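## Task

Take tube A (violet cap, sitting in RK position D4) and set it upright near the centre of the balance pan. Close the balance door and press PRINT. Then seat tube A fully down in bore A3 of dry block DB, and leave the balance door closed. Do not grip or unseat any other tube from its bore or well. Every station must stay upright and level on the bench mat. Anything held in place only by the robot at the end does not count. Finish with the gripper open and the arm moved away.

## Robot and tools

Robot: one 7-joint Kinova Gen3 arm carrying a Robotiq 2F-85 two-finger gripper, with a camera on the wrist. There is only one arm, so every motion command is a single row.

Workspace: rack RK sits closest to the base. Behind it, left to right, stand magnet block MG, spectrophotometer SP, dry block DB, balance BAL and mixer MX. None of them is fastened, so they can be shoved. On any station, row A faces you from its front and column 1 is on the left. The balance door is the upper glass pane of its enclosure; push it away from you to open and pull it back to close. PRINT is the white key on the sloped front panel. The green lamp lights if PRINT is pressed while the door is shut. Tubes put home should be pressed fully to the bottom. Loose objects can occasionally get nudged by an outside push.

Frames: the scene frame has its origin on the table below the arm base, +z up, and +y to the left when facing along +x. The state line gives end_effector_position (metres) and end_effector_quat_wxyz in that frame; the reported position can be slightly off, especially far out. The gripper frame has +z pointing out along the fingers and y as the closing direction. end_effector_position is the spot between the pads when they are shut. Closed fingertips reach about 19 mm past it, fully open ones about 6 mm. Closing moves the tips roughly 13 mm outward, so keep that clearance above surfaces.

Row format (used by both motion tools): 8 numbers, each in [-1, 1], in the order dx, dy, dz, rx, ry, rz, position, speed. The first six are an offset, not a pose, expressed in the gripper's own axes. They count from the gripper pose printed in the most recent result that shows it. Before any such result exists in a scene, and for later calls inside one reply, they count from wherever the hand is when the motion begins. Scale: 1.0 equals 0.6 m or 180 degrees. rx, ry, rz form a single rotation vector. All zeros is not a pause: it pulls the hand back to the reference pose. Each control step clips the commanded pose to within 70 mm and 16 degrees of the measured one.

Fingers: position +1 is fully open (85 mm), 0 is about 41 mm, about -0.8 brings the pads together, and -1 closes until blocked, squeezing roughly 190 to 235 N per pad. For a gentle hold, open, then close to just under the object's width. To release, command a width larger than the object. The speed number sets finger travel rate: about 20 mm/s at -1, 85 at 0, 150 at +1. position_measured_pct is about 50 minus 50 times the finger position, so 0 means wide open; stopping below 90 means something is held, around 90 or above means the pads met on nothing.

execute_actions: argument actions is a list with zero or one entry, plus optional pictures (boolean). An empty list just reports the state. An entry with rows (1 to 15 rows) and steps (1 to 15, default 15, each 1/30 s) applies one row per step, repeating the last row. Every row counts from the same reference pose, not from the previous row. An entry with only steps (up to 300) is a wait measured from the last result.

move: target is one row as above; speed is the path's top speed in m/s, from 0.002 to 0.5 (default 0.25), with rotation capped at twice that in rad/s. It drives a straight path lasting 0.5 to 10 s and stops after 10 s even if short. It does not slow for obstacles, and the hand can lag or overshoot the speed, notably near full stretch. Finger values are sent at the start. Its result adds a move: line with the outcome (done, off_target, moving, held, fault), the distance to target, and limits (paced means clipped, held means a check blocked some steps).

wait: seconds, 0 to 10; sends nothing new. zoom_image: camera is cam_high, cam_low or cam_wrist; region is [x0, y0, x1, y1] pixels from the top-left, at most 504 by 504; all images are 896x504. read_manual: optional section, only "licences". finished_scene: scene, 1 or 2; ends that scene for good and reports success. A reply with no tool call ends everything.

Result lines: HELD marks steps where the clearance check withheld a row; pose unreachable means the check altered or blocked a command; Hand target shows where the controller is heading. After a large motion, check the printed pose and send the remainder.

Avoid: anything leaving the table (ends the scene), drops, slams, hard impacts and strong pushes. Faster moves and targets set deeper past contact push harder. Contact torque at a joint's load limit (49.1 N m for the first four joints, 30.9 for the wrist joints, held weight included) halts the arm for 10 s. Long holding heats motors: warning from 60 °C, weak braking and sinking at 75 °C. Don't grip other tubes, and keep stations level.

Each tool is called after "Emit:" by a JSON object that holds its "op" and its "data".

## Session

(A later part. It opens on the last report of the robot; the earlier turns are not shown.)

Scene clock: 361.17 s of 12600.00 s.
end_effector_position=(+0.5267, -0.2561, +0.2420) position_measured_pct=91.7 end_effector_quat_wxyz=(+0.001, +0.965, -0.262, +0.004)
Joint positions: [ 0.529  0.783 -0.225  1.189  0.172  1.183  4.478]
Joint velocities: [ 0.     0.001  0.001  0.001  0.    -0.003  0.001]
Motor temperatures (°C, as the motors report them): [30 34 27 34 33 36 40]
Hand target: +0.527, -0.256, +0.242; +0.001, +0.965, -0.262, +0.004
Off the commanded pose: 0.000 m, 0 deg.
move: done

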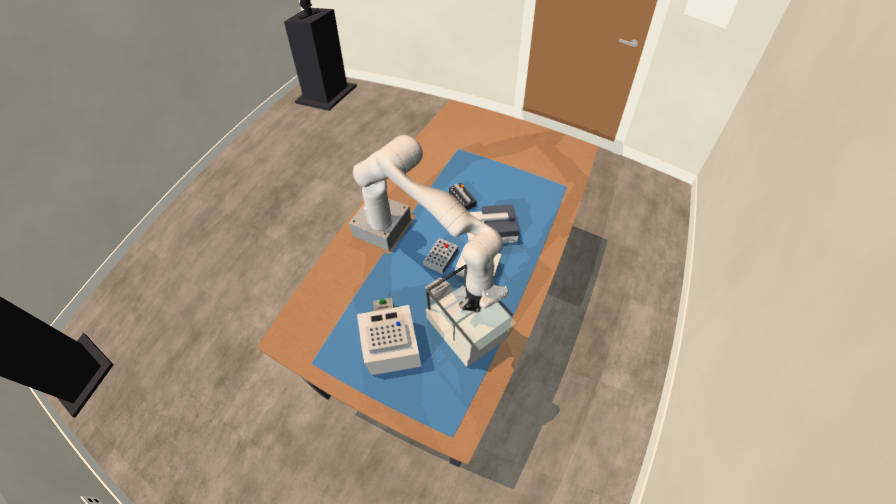

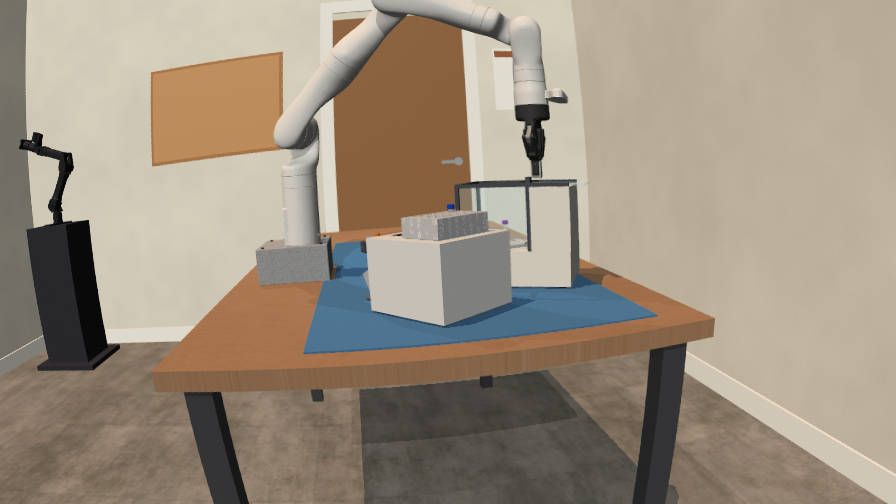

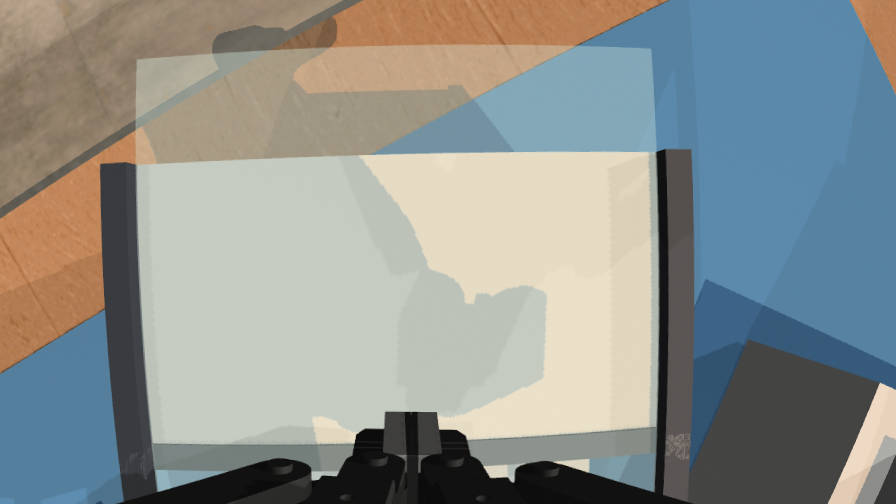

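Emit:
{"op": "move", "data": {"target": [0, 0, 0.009, 0, 0, 0, -1, 0], "speed": 0.02}}

Emit:
{"op": "move", "data": {"target": [-0.1, 0, 0, 0, 0, 0, -1, 0], "speed": 0.03}}

Emit:
{"op": "zoom_image", "data": {"camera": "cam_low", "region": [440, 120, 620, 230]}}

Scene clock: 366.20 s of 12600.00 s.
end_effector_position=(+0.5267, -0.2562, +0.2367) position_measured_pct=91.7 end_effector_quat_wxyz=(+0.001, +0.965, -0.262, +0.004)
Joint positions: [ 0.529  0.789 -0.225  1.196  0.173  1.17   4.477]
Joint velocities: [-0.     0.001  0.002  0.003  0.001 -0.002  0.   ]
Motor temperatures (°C, as the motors report them): [30 34 27 34 33 36 40]
Hand target: +0.527, -0.256, +0.237; +0.001, +0.965, -0.262, +0.004
Off the commanded pose: 0.000 m, 0 deg.
move: done

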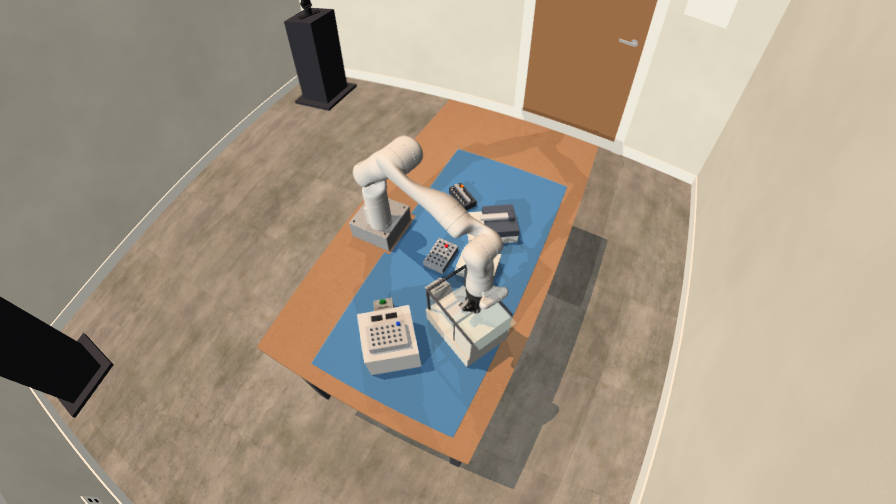

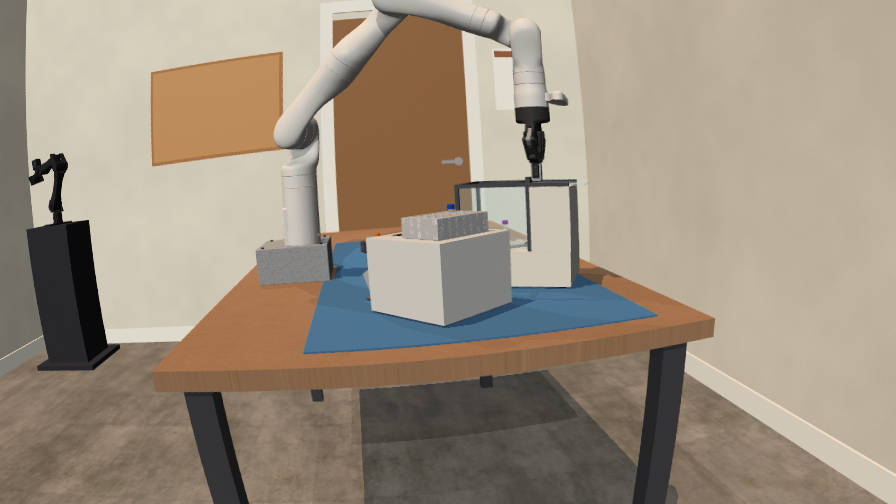

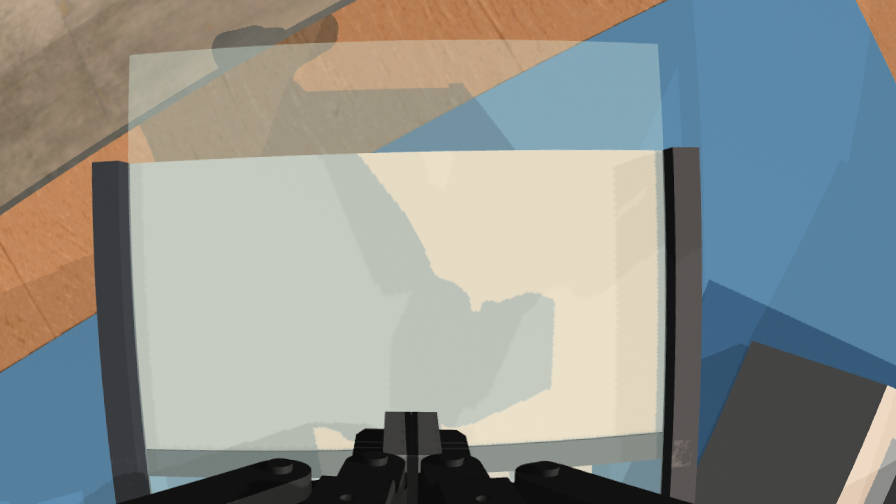

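Scene clock: 368.50 s of 12600.00 s.
end_effector_position=(+0.4755, -0.2267, +0.2364) position_measured_pct=91.7 end_effector_quat_wxyz=(+0.001, +0.965, -0.262, +0.005)
Joint positions: [ 0.544  0.661 -0.237  1.454  0.169  1.04   4.445]
Joint velocities: [ 0.001 -0.003 -0.001  0.007  0.001 -0.001 -0.001]
Motor temperatures (°C, as the motors report them): [30 34 27 34 33 36 40]
Hand target: +0.475, -0.226, +0.236; +0.001, +0.965, -0.262, +0.004
Off the commanded pose: 0.001 m, 0 deg.
move: done

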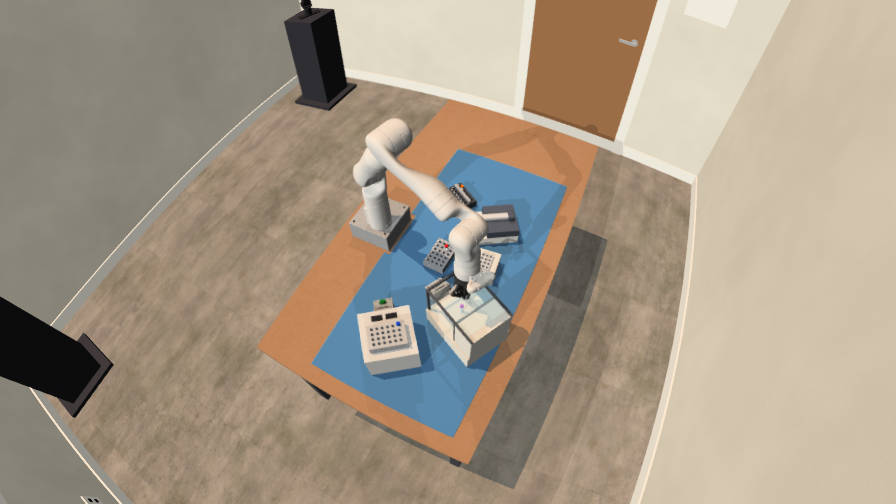

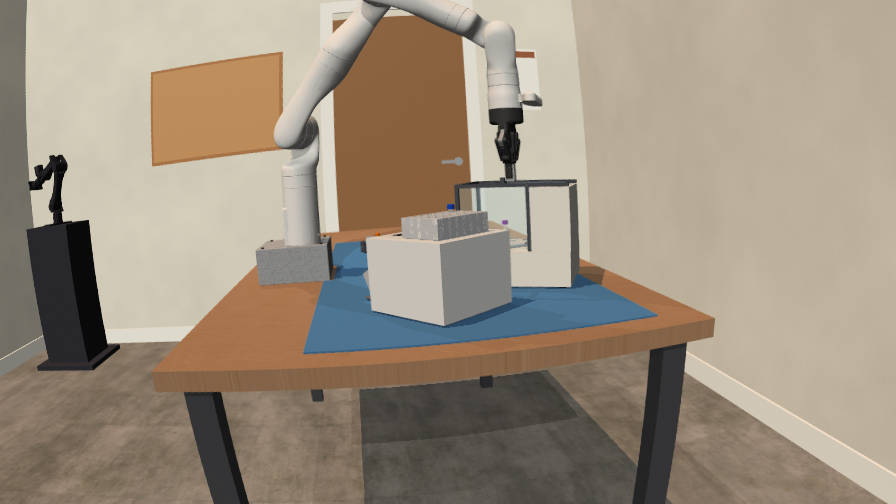

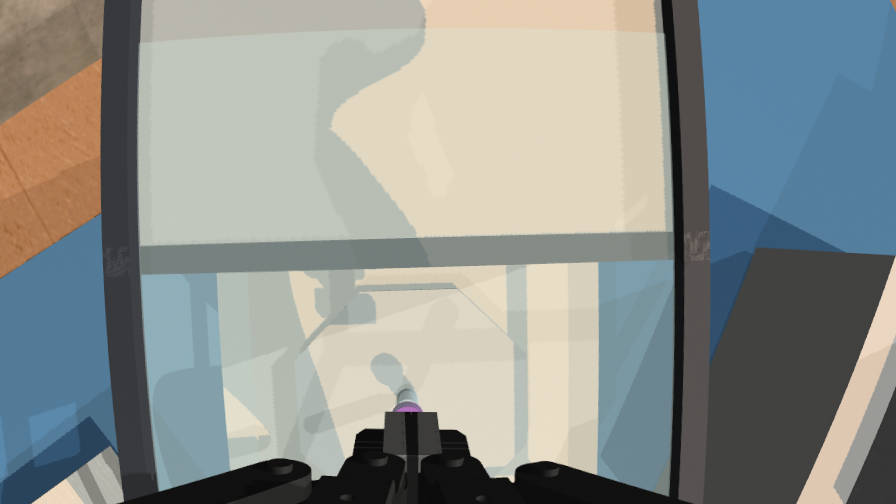

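Region (440, 120, 620, 230) of cam_low's 896x504 image, scaled by 2.800, with more detail than that image has.

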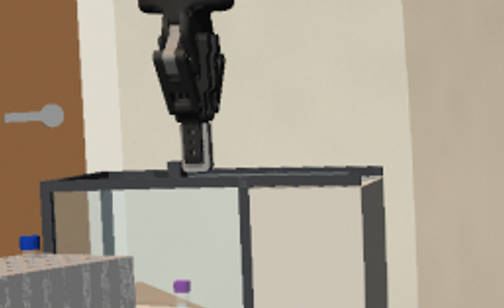

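Emit:
{"op": "move", "data": {"target": [-0.09, 0, 0, 0, 0, 0, -1, 0], "speed": 0.03}}

Scene clock: 397.10 s of 12600.00 s.
end_effector_position=(+0.4295, -0.2002, +0.2360) position_measured_pct=91.7 end_effector_quat_wxyz=(+0.001, +0.965, -0.263, +0.006)
Joint positions: [ 0.554  0.556 -0.248  1.656  0.163  0.941  4.421]
Joint velocities: [ 0.    -0.003  0.     0.004  0.001 -0.001  0.   ]
Motor temperatures (°C, as the motors report them): [30 34 27 34 33 36 40]
Hand target: +0.429, -0.200, +0.236; +0.001, +0.965, -0.262, +0.005
Off the commanded pose: 0.001 m, 0 deg.
move: done

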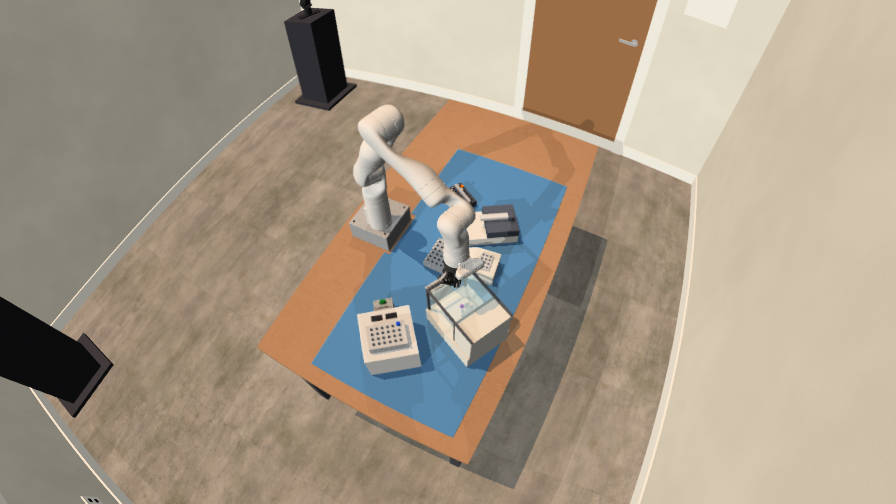

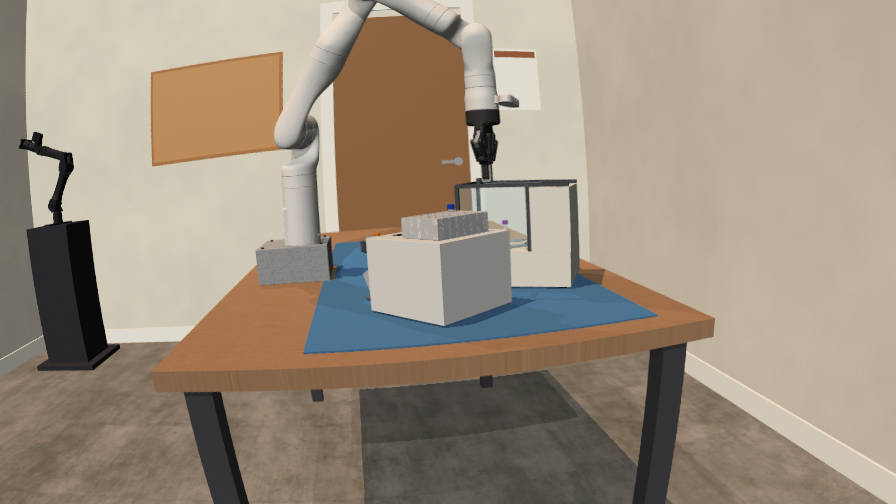

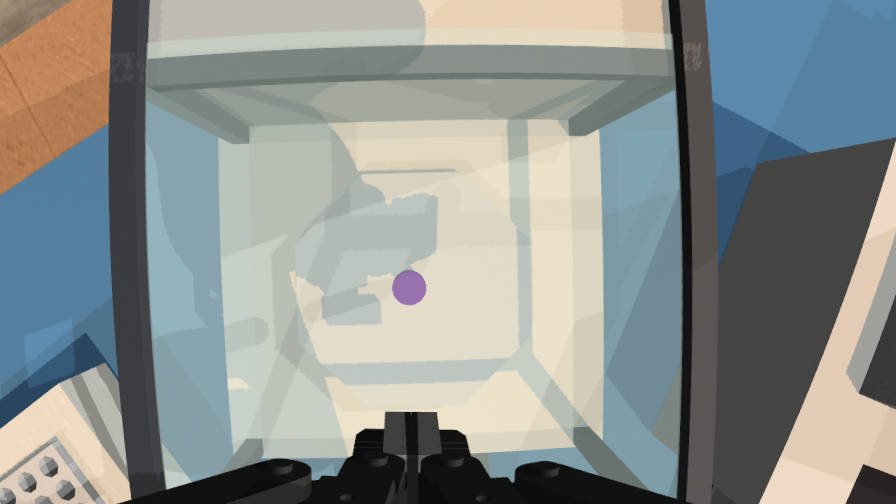

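Emit:
{"op": "move", "data": {"target": [-0.02, 0, 0, 0, 0, 0, -1, 0], "speed": 0.015}}

Scene clock: 399.93 s of 12600.00 s.
end_effector_position=(+0.4200, -0.1949, +0.2362) position_measured_pct=91.7 end_effector_quat_wxyz=(+0.002, +0.965, -0.263, +0.007)
Joint positions: [ 0.555  0.533 -0.25   1.697  0.162  0.92   4.416]
Joint velocities: [ 0.    -0.003  0.     0.005  0.001 -0.002 -0.   ]
Motor temperatures (°C, as the motors report them): [30 34 27 34 33 36 40]
Hand target: +0.419, -0.194, +0.236; +0.001, +0.965, -0.263, +0.006
Off the commanded pose: 0.001 m, 0 deg.
move: done

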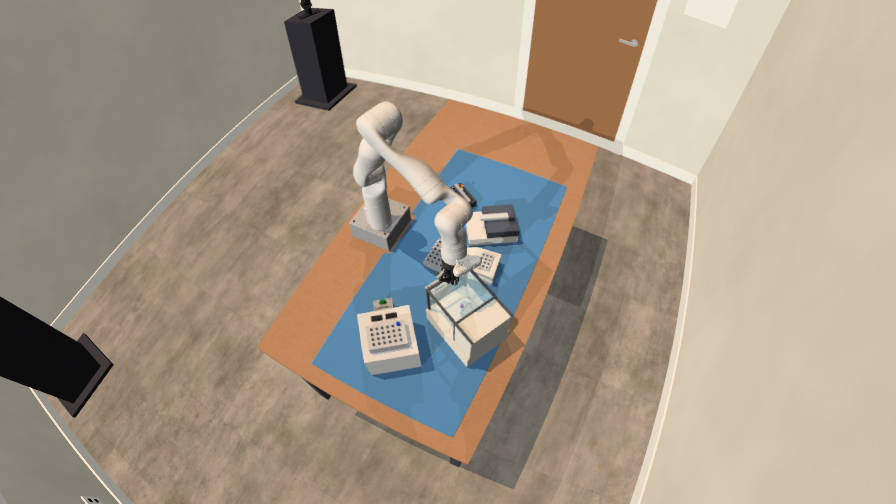

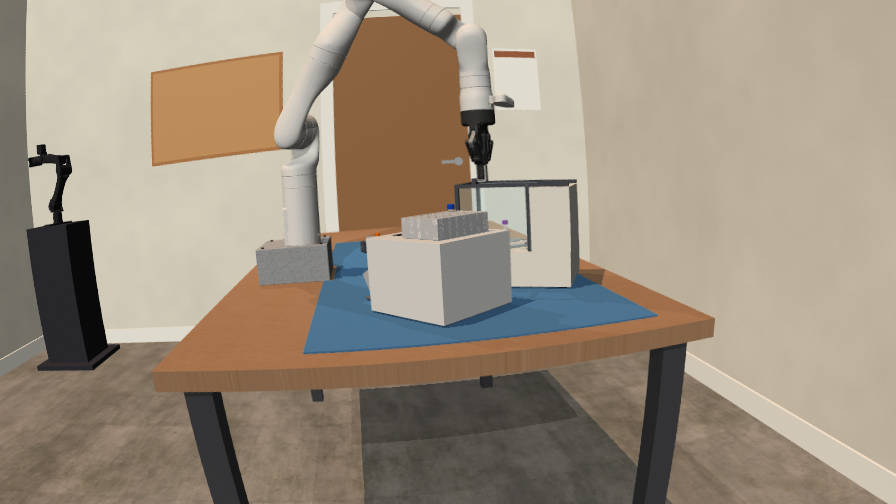

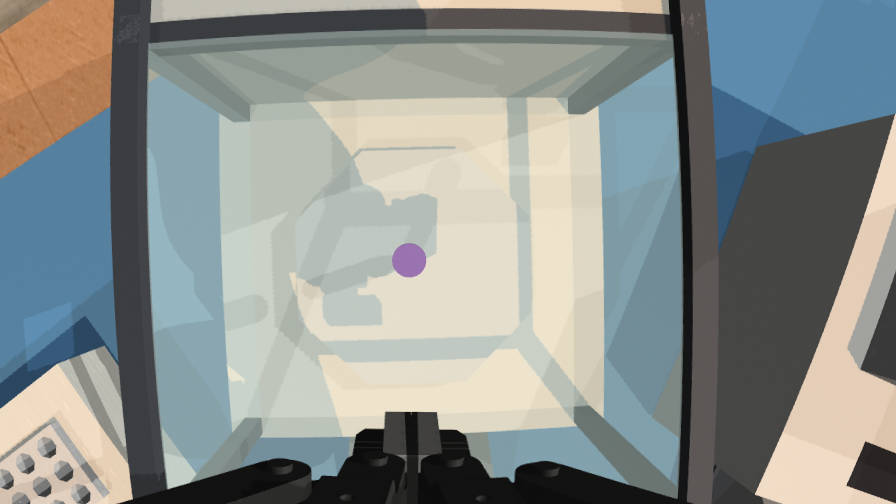

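Emit:
{"op": "move", "data": {"target": [-0.007, 0, 0, 0, 0, 0, -1, 0], "speed": 0.01}}

Scene clock: 403.80 s of 12600.00 s.
end_effector_position=(+0.4189, -0.1942, +0.2370) position_measured_pct=91.7 end_effector_quat_wxyz=(+0.002, +0.965, -0.263, +0.011)
Joint positions: [ 0.556  0.526 -0.25   1.708  0.162  0.909  4.414]
Joint velocities: [ 0.    -0.002  0.001  0.001  0.002 -0.002 -0.001]
Motor temperatures (°C, as the motors report them): [30 34 27 34 33 36 40]
Hand target: +0.416, -0.193, +0.236; +0.002, +0.965, -0.263, +0.007
Off the commanded pose: 0.003 m, 0 deg.
move: done

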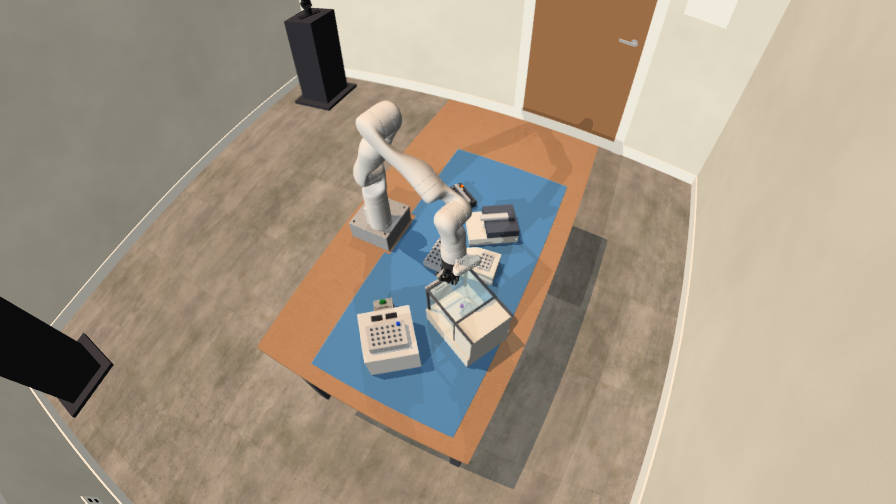

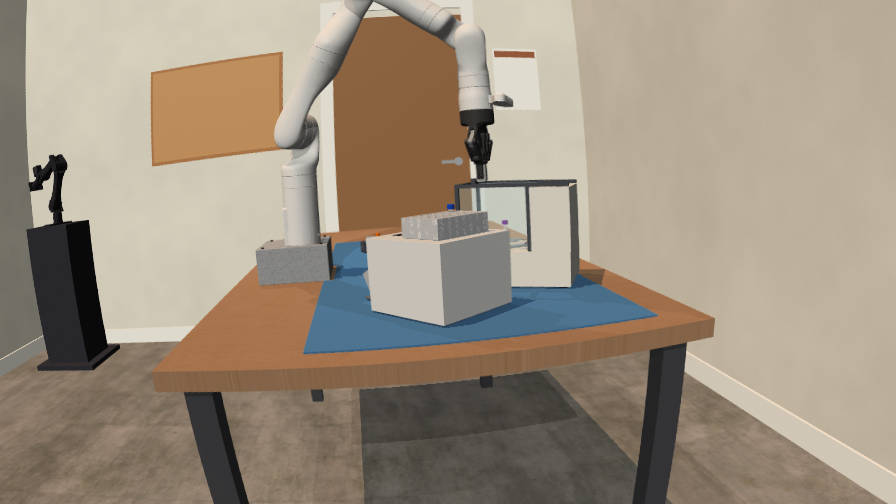

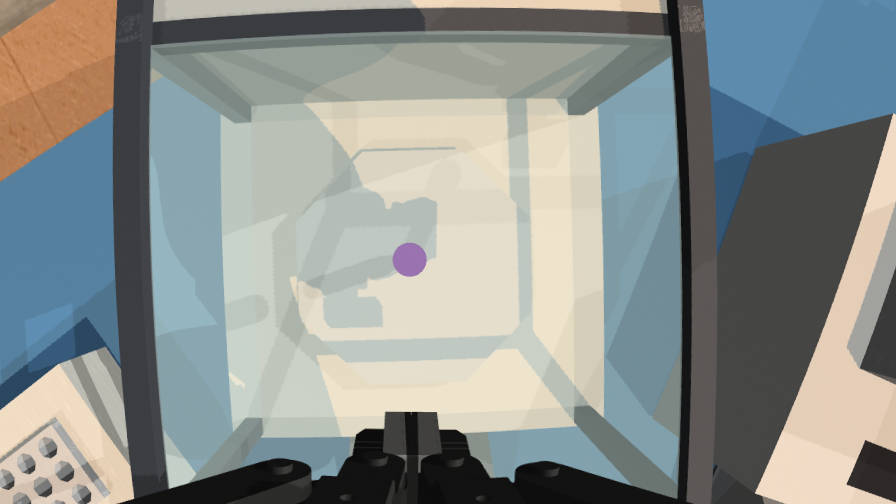

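Emit:
{"op": "move", "data": {"target": [0.008, 0, -0.05, 0, 0, 0, -1, 0], "speed": 0.05}}

Emit:
{"op": "move", "data": {"target": [-0.2, 0, -0.03, 0, 0, 0, -1, 0], "speed": 0.15}}

Scene clock: 409.80 s of 12600.00 s.
end_effector_position=(+0.4224, -0.1963, +0.2669) position_measured_pct=91.7 end_effector_quat_wxyz=(+0.002, +0.965, -0.263, +0.011)
Joint positions: [ 0.561  0.493 -0.257  1.651  0.147  0.998  4.429]
Joint velocities: [ 0.    -0.002 -0.001 -0.003 -0.002  0.004  0.001]
Motor temperatures (°C, as the motors report them): [30 34 27 34 33 36 40]
Hand target: +0.422, -0.196, +0.267; +0.002, +0.965, -0.263, +0.011
Off the commanded pose: 0.000 m, 0 deg.
move: done

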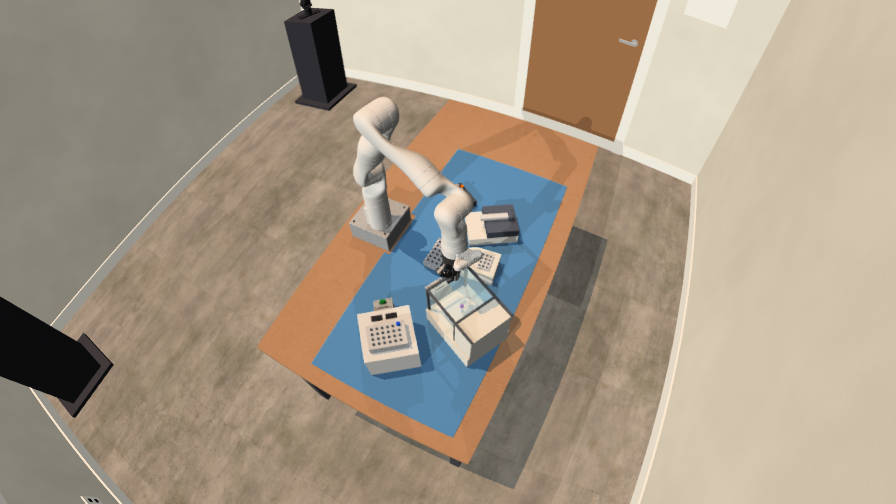

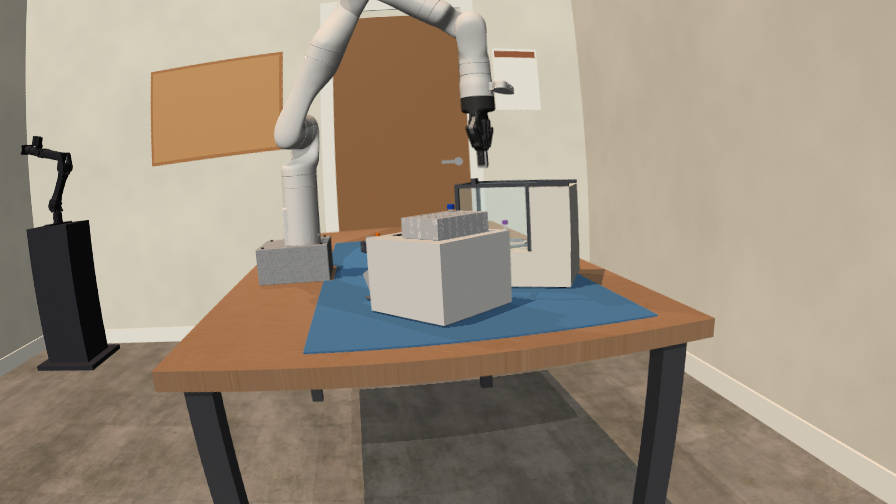

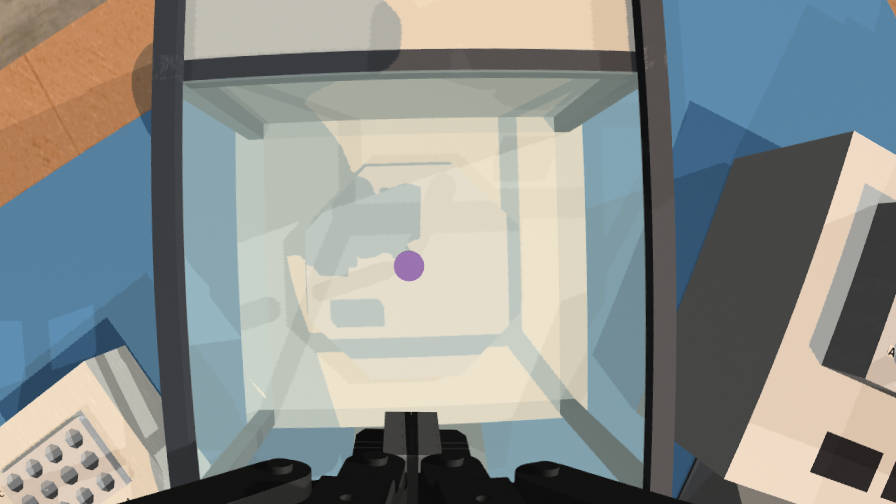

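Scene clock: 411.07 s of 12600.00 s.
end_effector_position=(+0.3184, -0.1356, +0.2816) position_measured_pct=91.7 end_effector_quat_wxyz=(+0.002, +0.965, -0.263, +0.010)
Joint positions: [ 0.582  0.23  -0.296  2.001  0.089  0.904  4.412]
Joint velocities: [ 0.001 -0.011 -0.001  0.006 -0.003  0.001  0.   ]
Motor temperatures (°C, as the motors report them): [30 34 27 34 33 36 40]
Hand target: +0.318, -0.136, +0.282; +0.002, +0.965, -0.263, +0.011
Off the commanded pose: 0.001 m, 0 deg.
move: done

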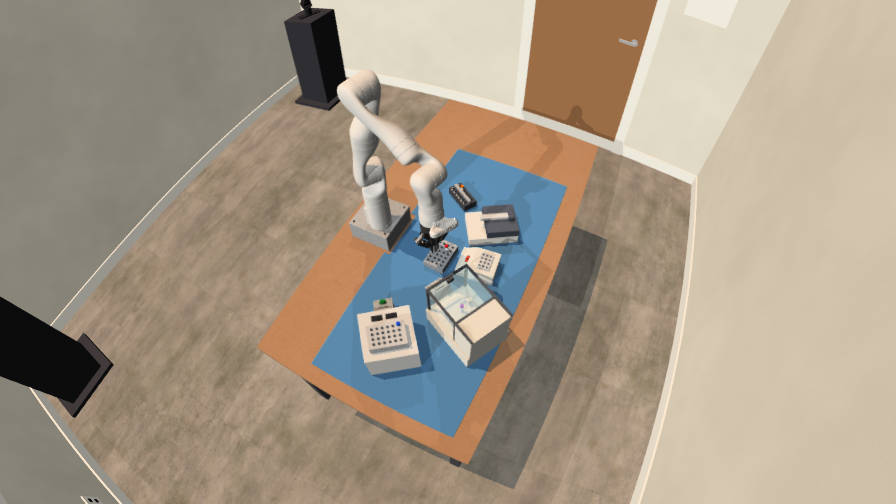

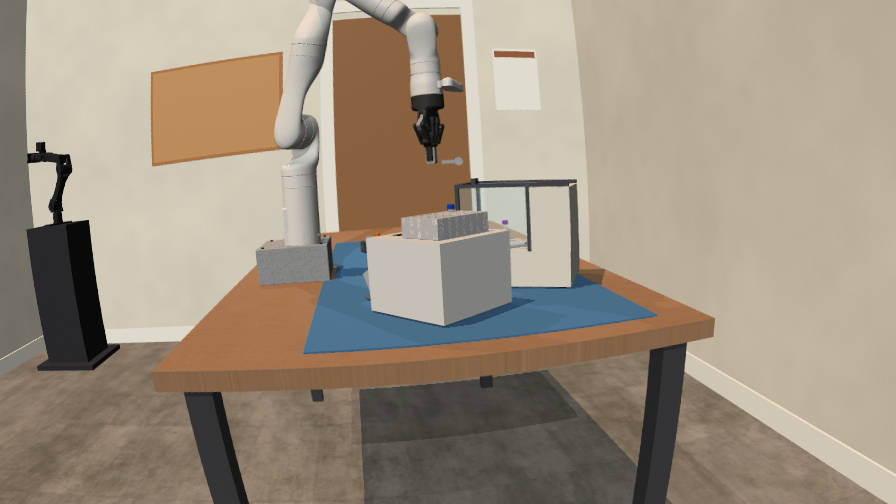

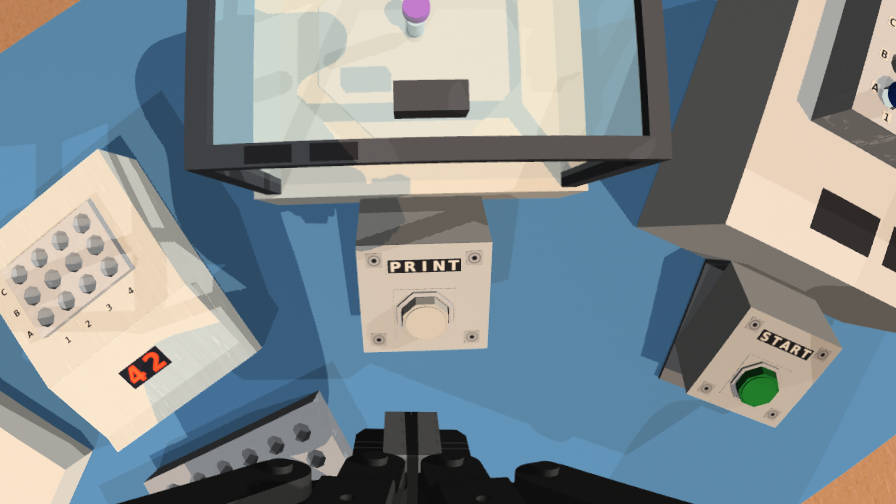

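Emit:
{"op": "move", "data": {"target": [-0.03, 0.016, 0.22, 0, 0, 0, -1, 0], "speed": 0.15}}

Scene clock: 419.50 s of 12600.00 s.
end_effector_position=(+0.3007, -0.1365, +0.1497) position_measured_pct=91.7 end_effector_quat_wxyz=(+0.002, +0.965, -0.263, +0.010)
Joint positions: [ 0.516  0.486 -0.211  2.231  0.248  0.427  4.277]
Joint velocities: [-0.005  0.006  0.     0.     0.001 -0.004 -0.003]
Motor temperatures (°C, as the motors report them): [30 34 27 34 33 36 40]
Hand target: +0.301, -0.136, +0.149; +0.002, +0.965, -0.263, +0.010
Off the commanded pose: 0.001 m, 0 deg.
move: done

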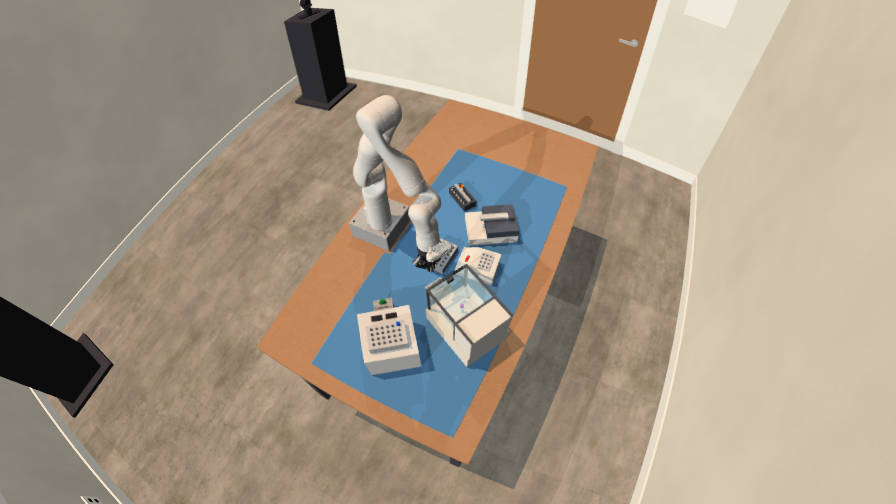

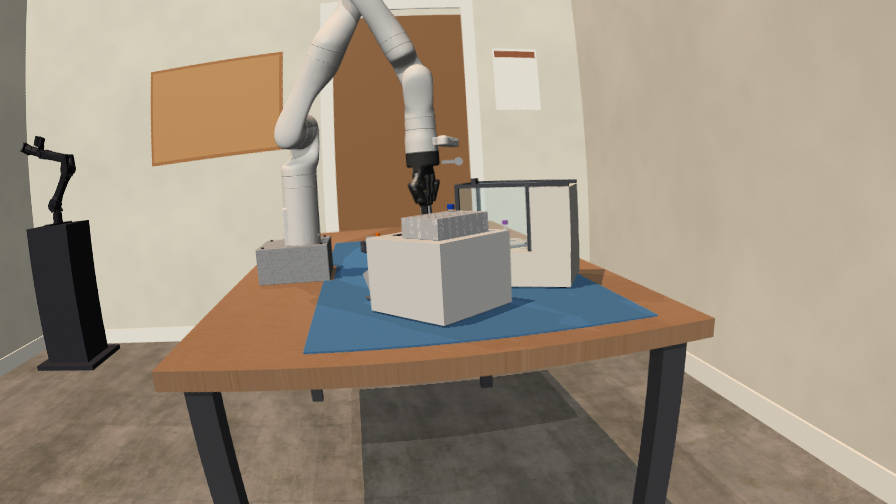

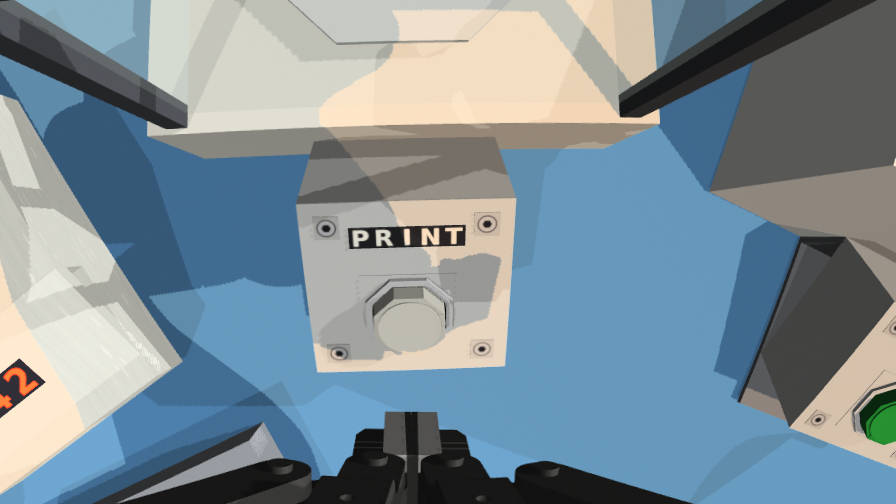

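Emit:
{"op": "move", "data": {"target": [-0.01, 0, 0.03, 0, 0.167, 0, -1, 0], "speed": 0.08}}

Scene clock: 435.63 s of 12600.00 s.
end_effector_position=(+0.2969, -0.1343, +0.1318) position_measured_pct=91.7 end_effector_quat_wxyz=(+0.057, +0.949, -0.264, +0.160)
Joint positions: [ 0.021  0.543  0.287  2.582  0.085 -0.283  4.322]
Joint velocities: [ 0.012 -0.001 -0.044 -0.001 -0.149  0.003  0.125]
Motor temperatures (°C, as the motors report them): [30 34 27 34 33 36 40]
Hand target: +0.297, -0.134, +0.132; +0.058, +0.949, -0.264, +0.160
Off the commanded pose: 0.001 m, 12 deg.
joint sent to its limit — the command would take joint 4 (elbow) past its upper limit, so that joint was sent only as far as its limit.
move: off_target

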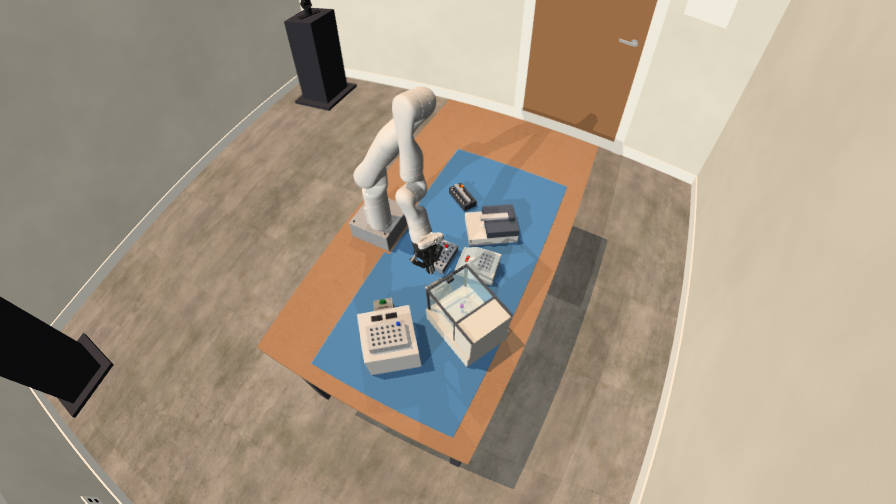

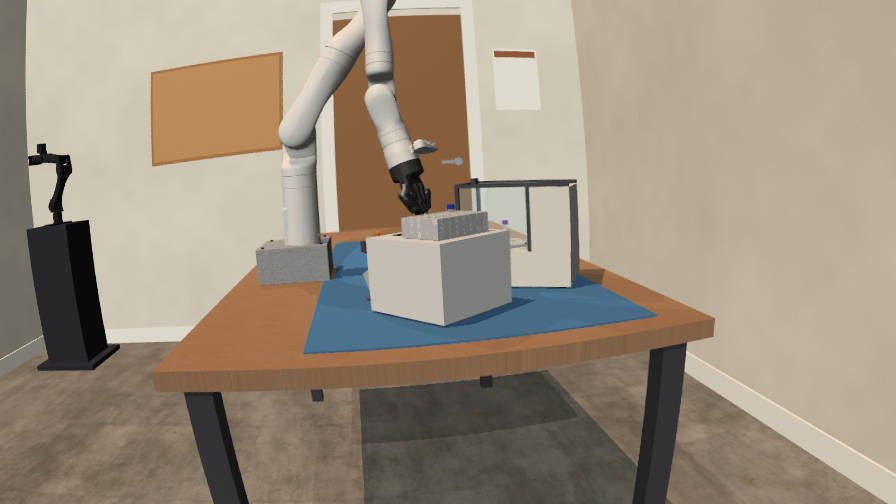

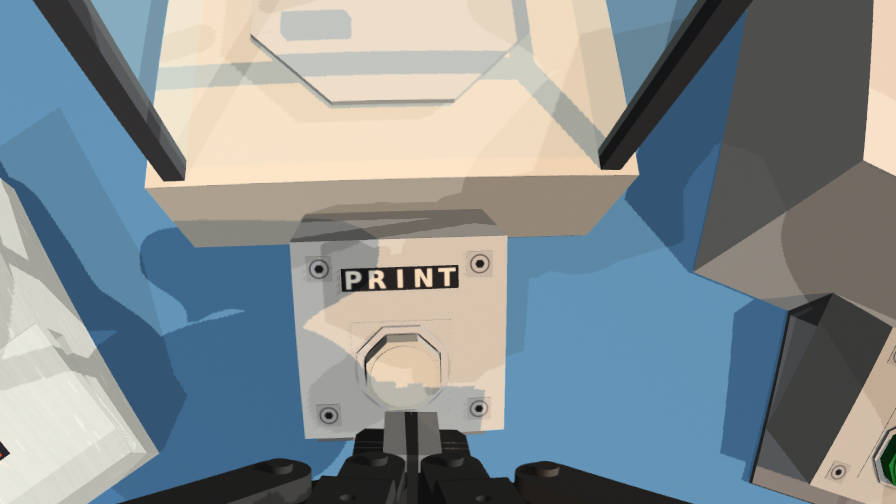

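Emit:
{"op": "move", "data": {"target": [0.021, -0.002, 0.02, 0, 0, 0, -1, 0], "speed": 0.03}}

Scene clock: 443.03 s of 12600.00 s.
end_effector_position=(+0.3111, -0.1415, +0.1249) position_measured_pct=91.7 end_effector_quat_wxyz=(+0.057, +0.949, -0.264, +0.160)
Joint positions: [ 0.053  0.574  0.266  2.536  0.086 -0.272  4.33 ]
Joint velocities: [ 0.004  0.004  0.001 -0.003  0.001  0.    -0.   ]
Motor temperatures (°C, as the motors report them): [30 34 27 34 33 36 40]
Hand target: +0.311, -0.142, +0.125; +0.057, +0.949, -0.264, +0.160
Off the commanded pose: 0.000 m, 0 deg.
move: done

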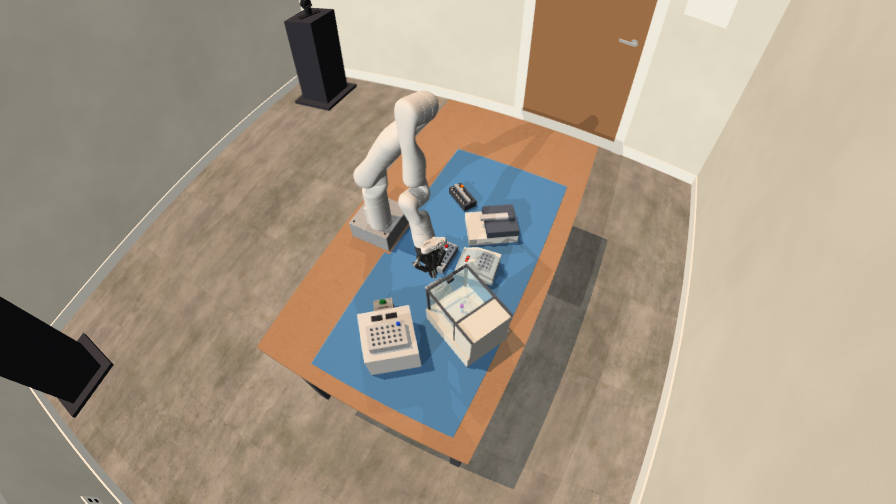

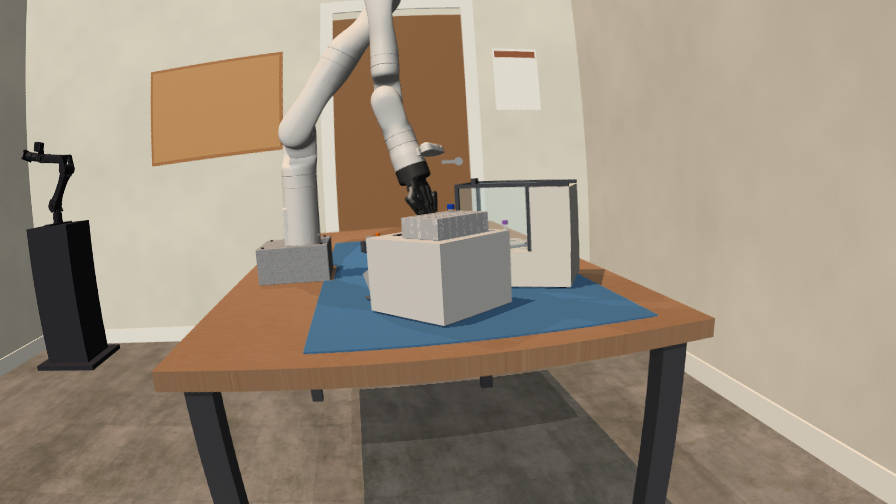

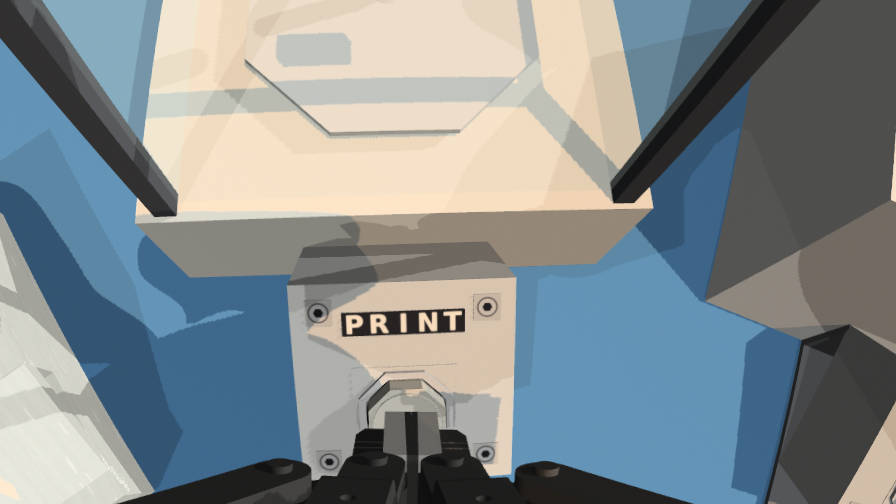

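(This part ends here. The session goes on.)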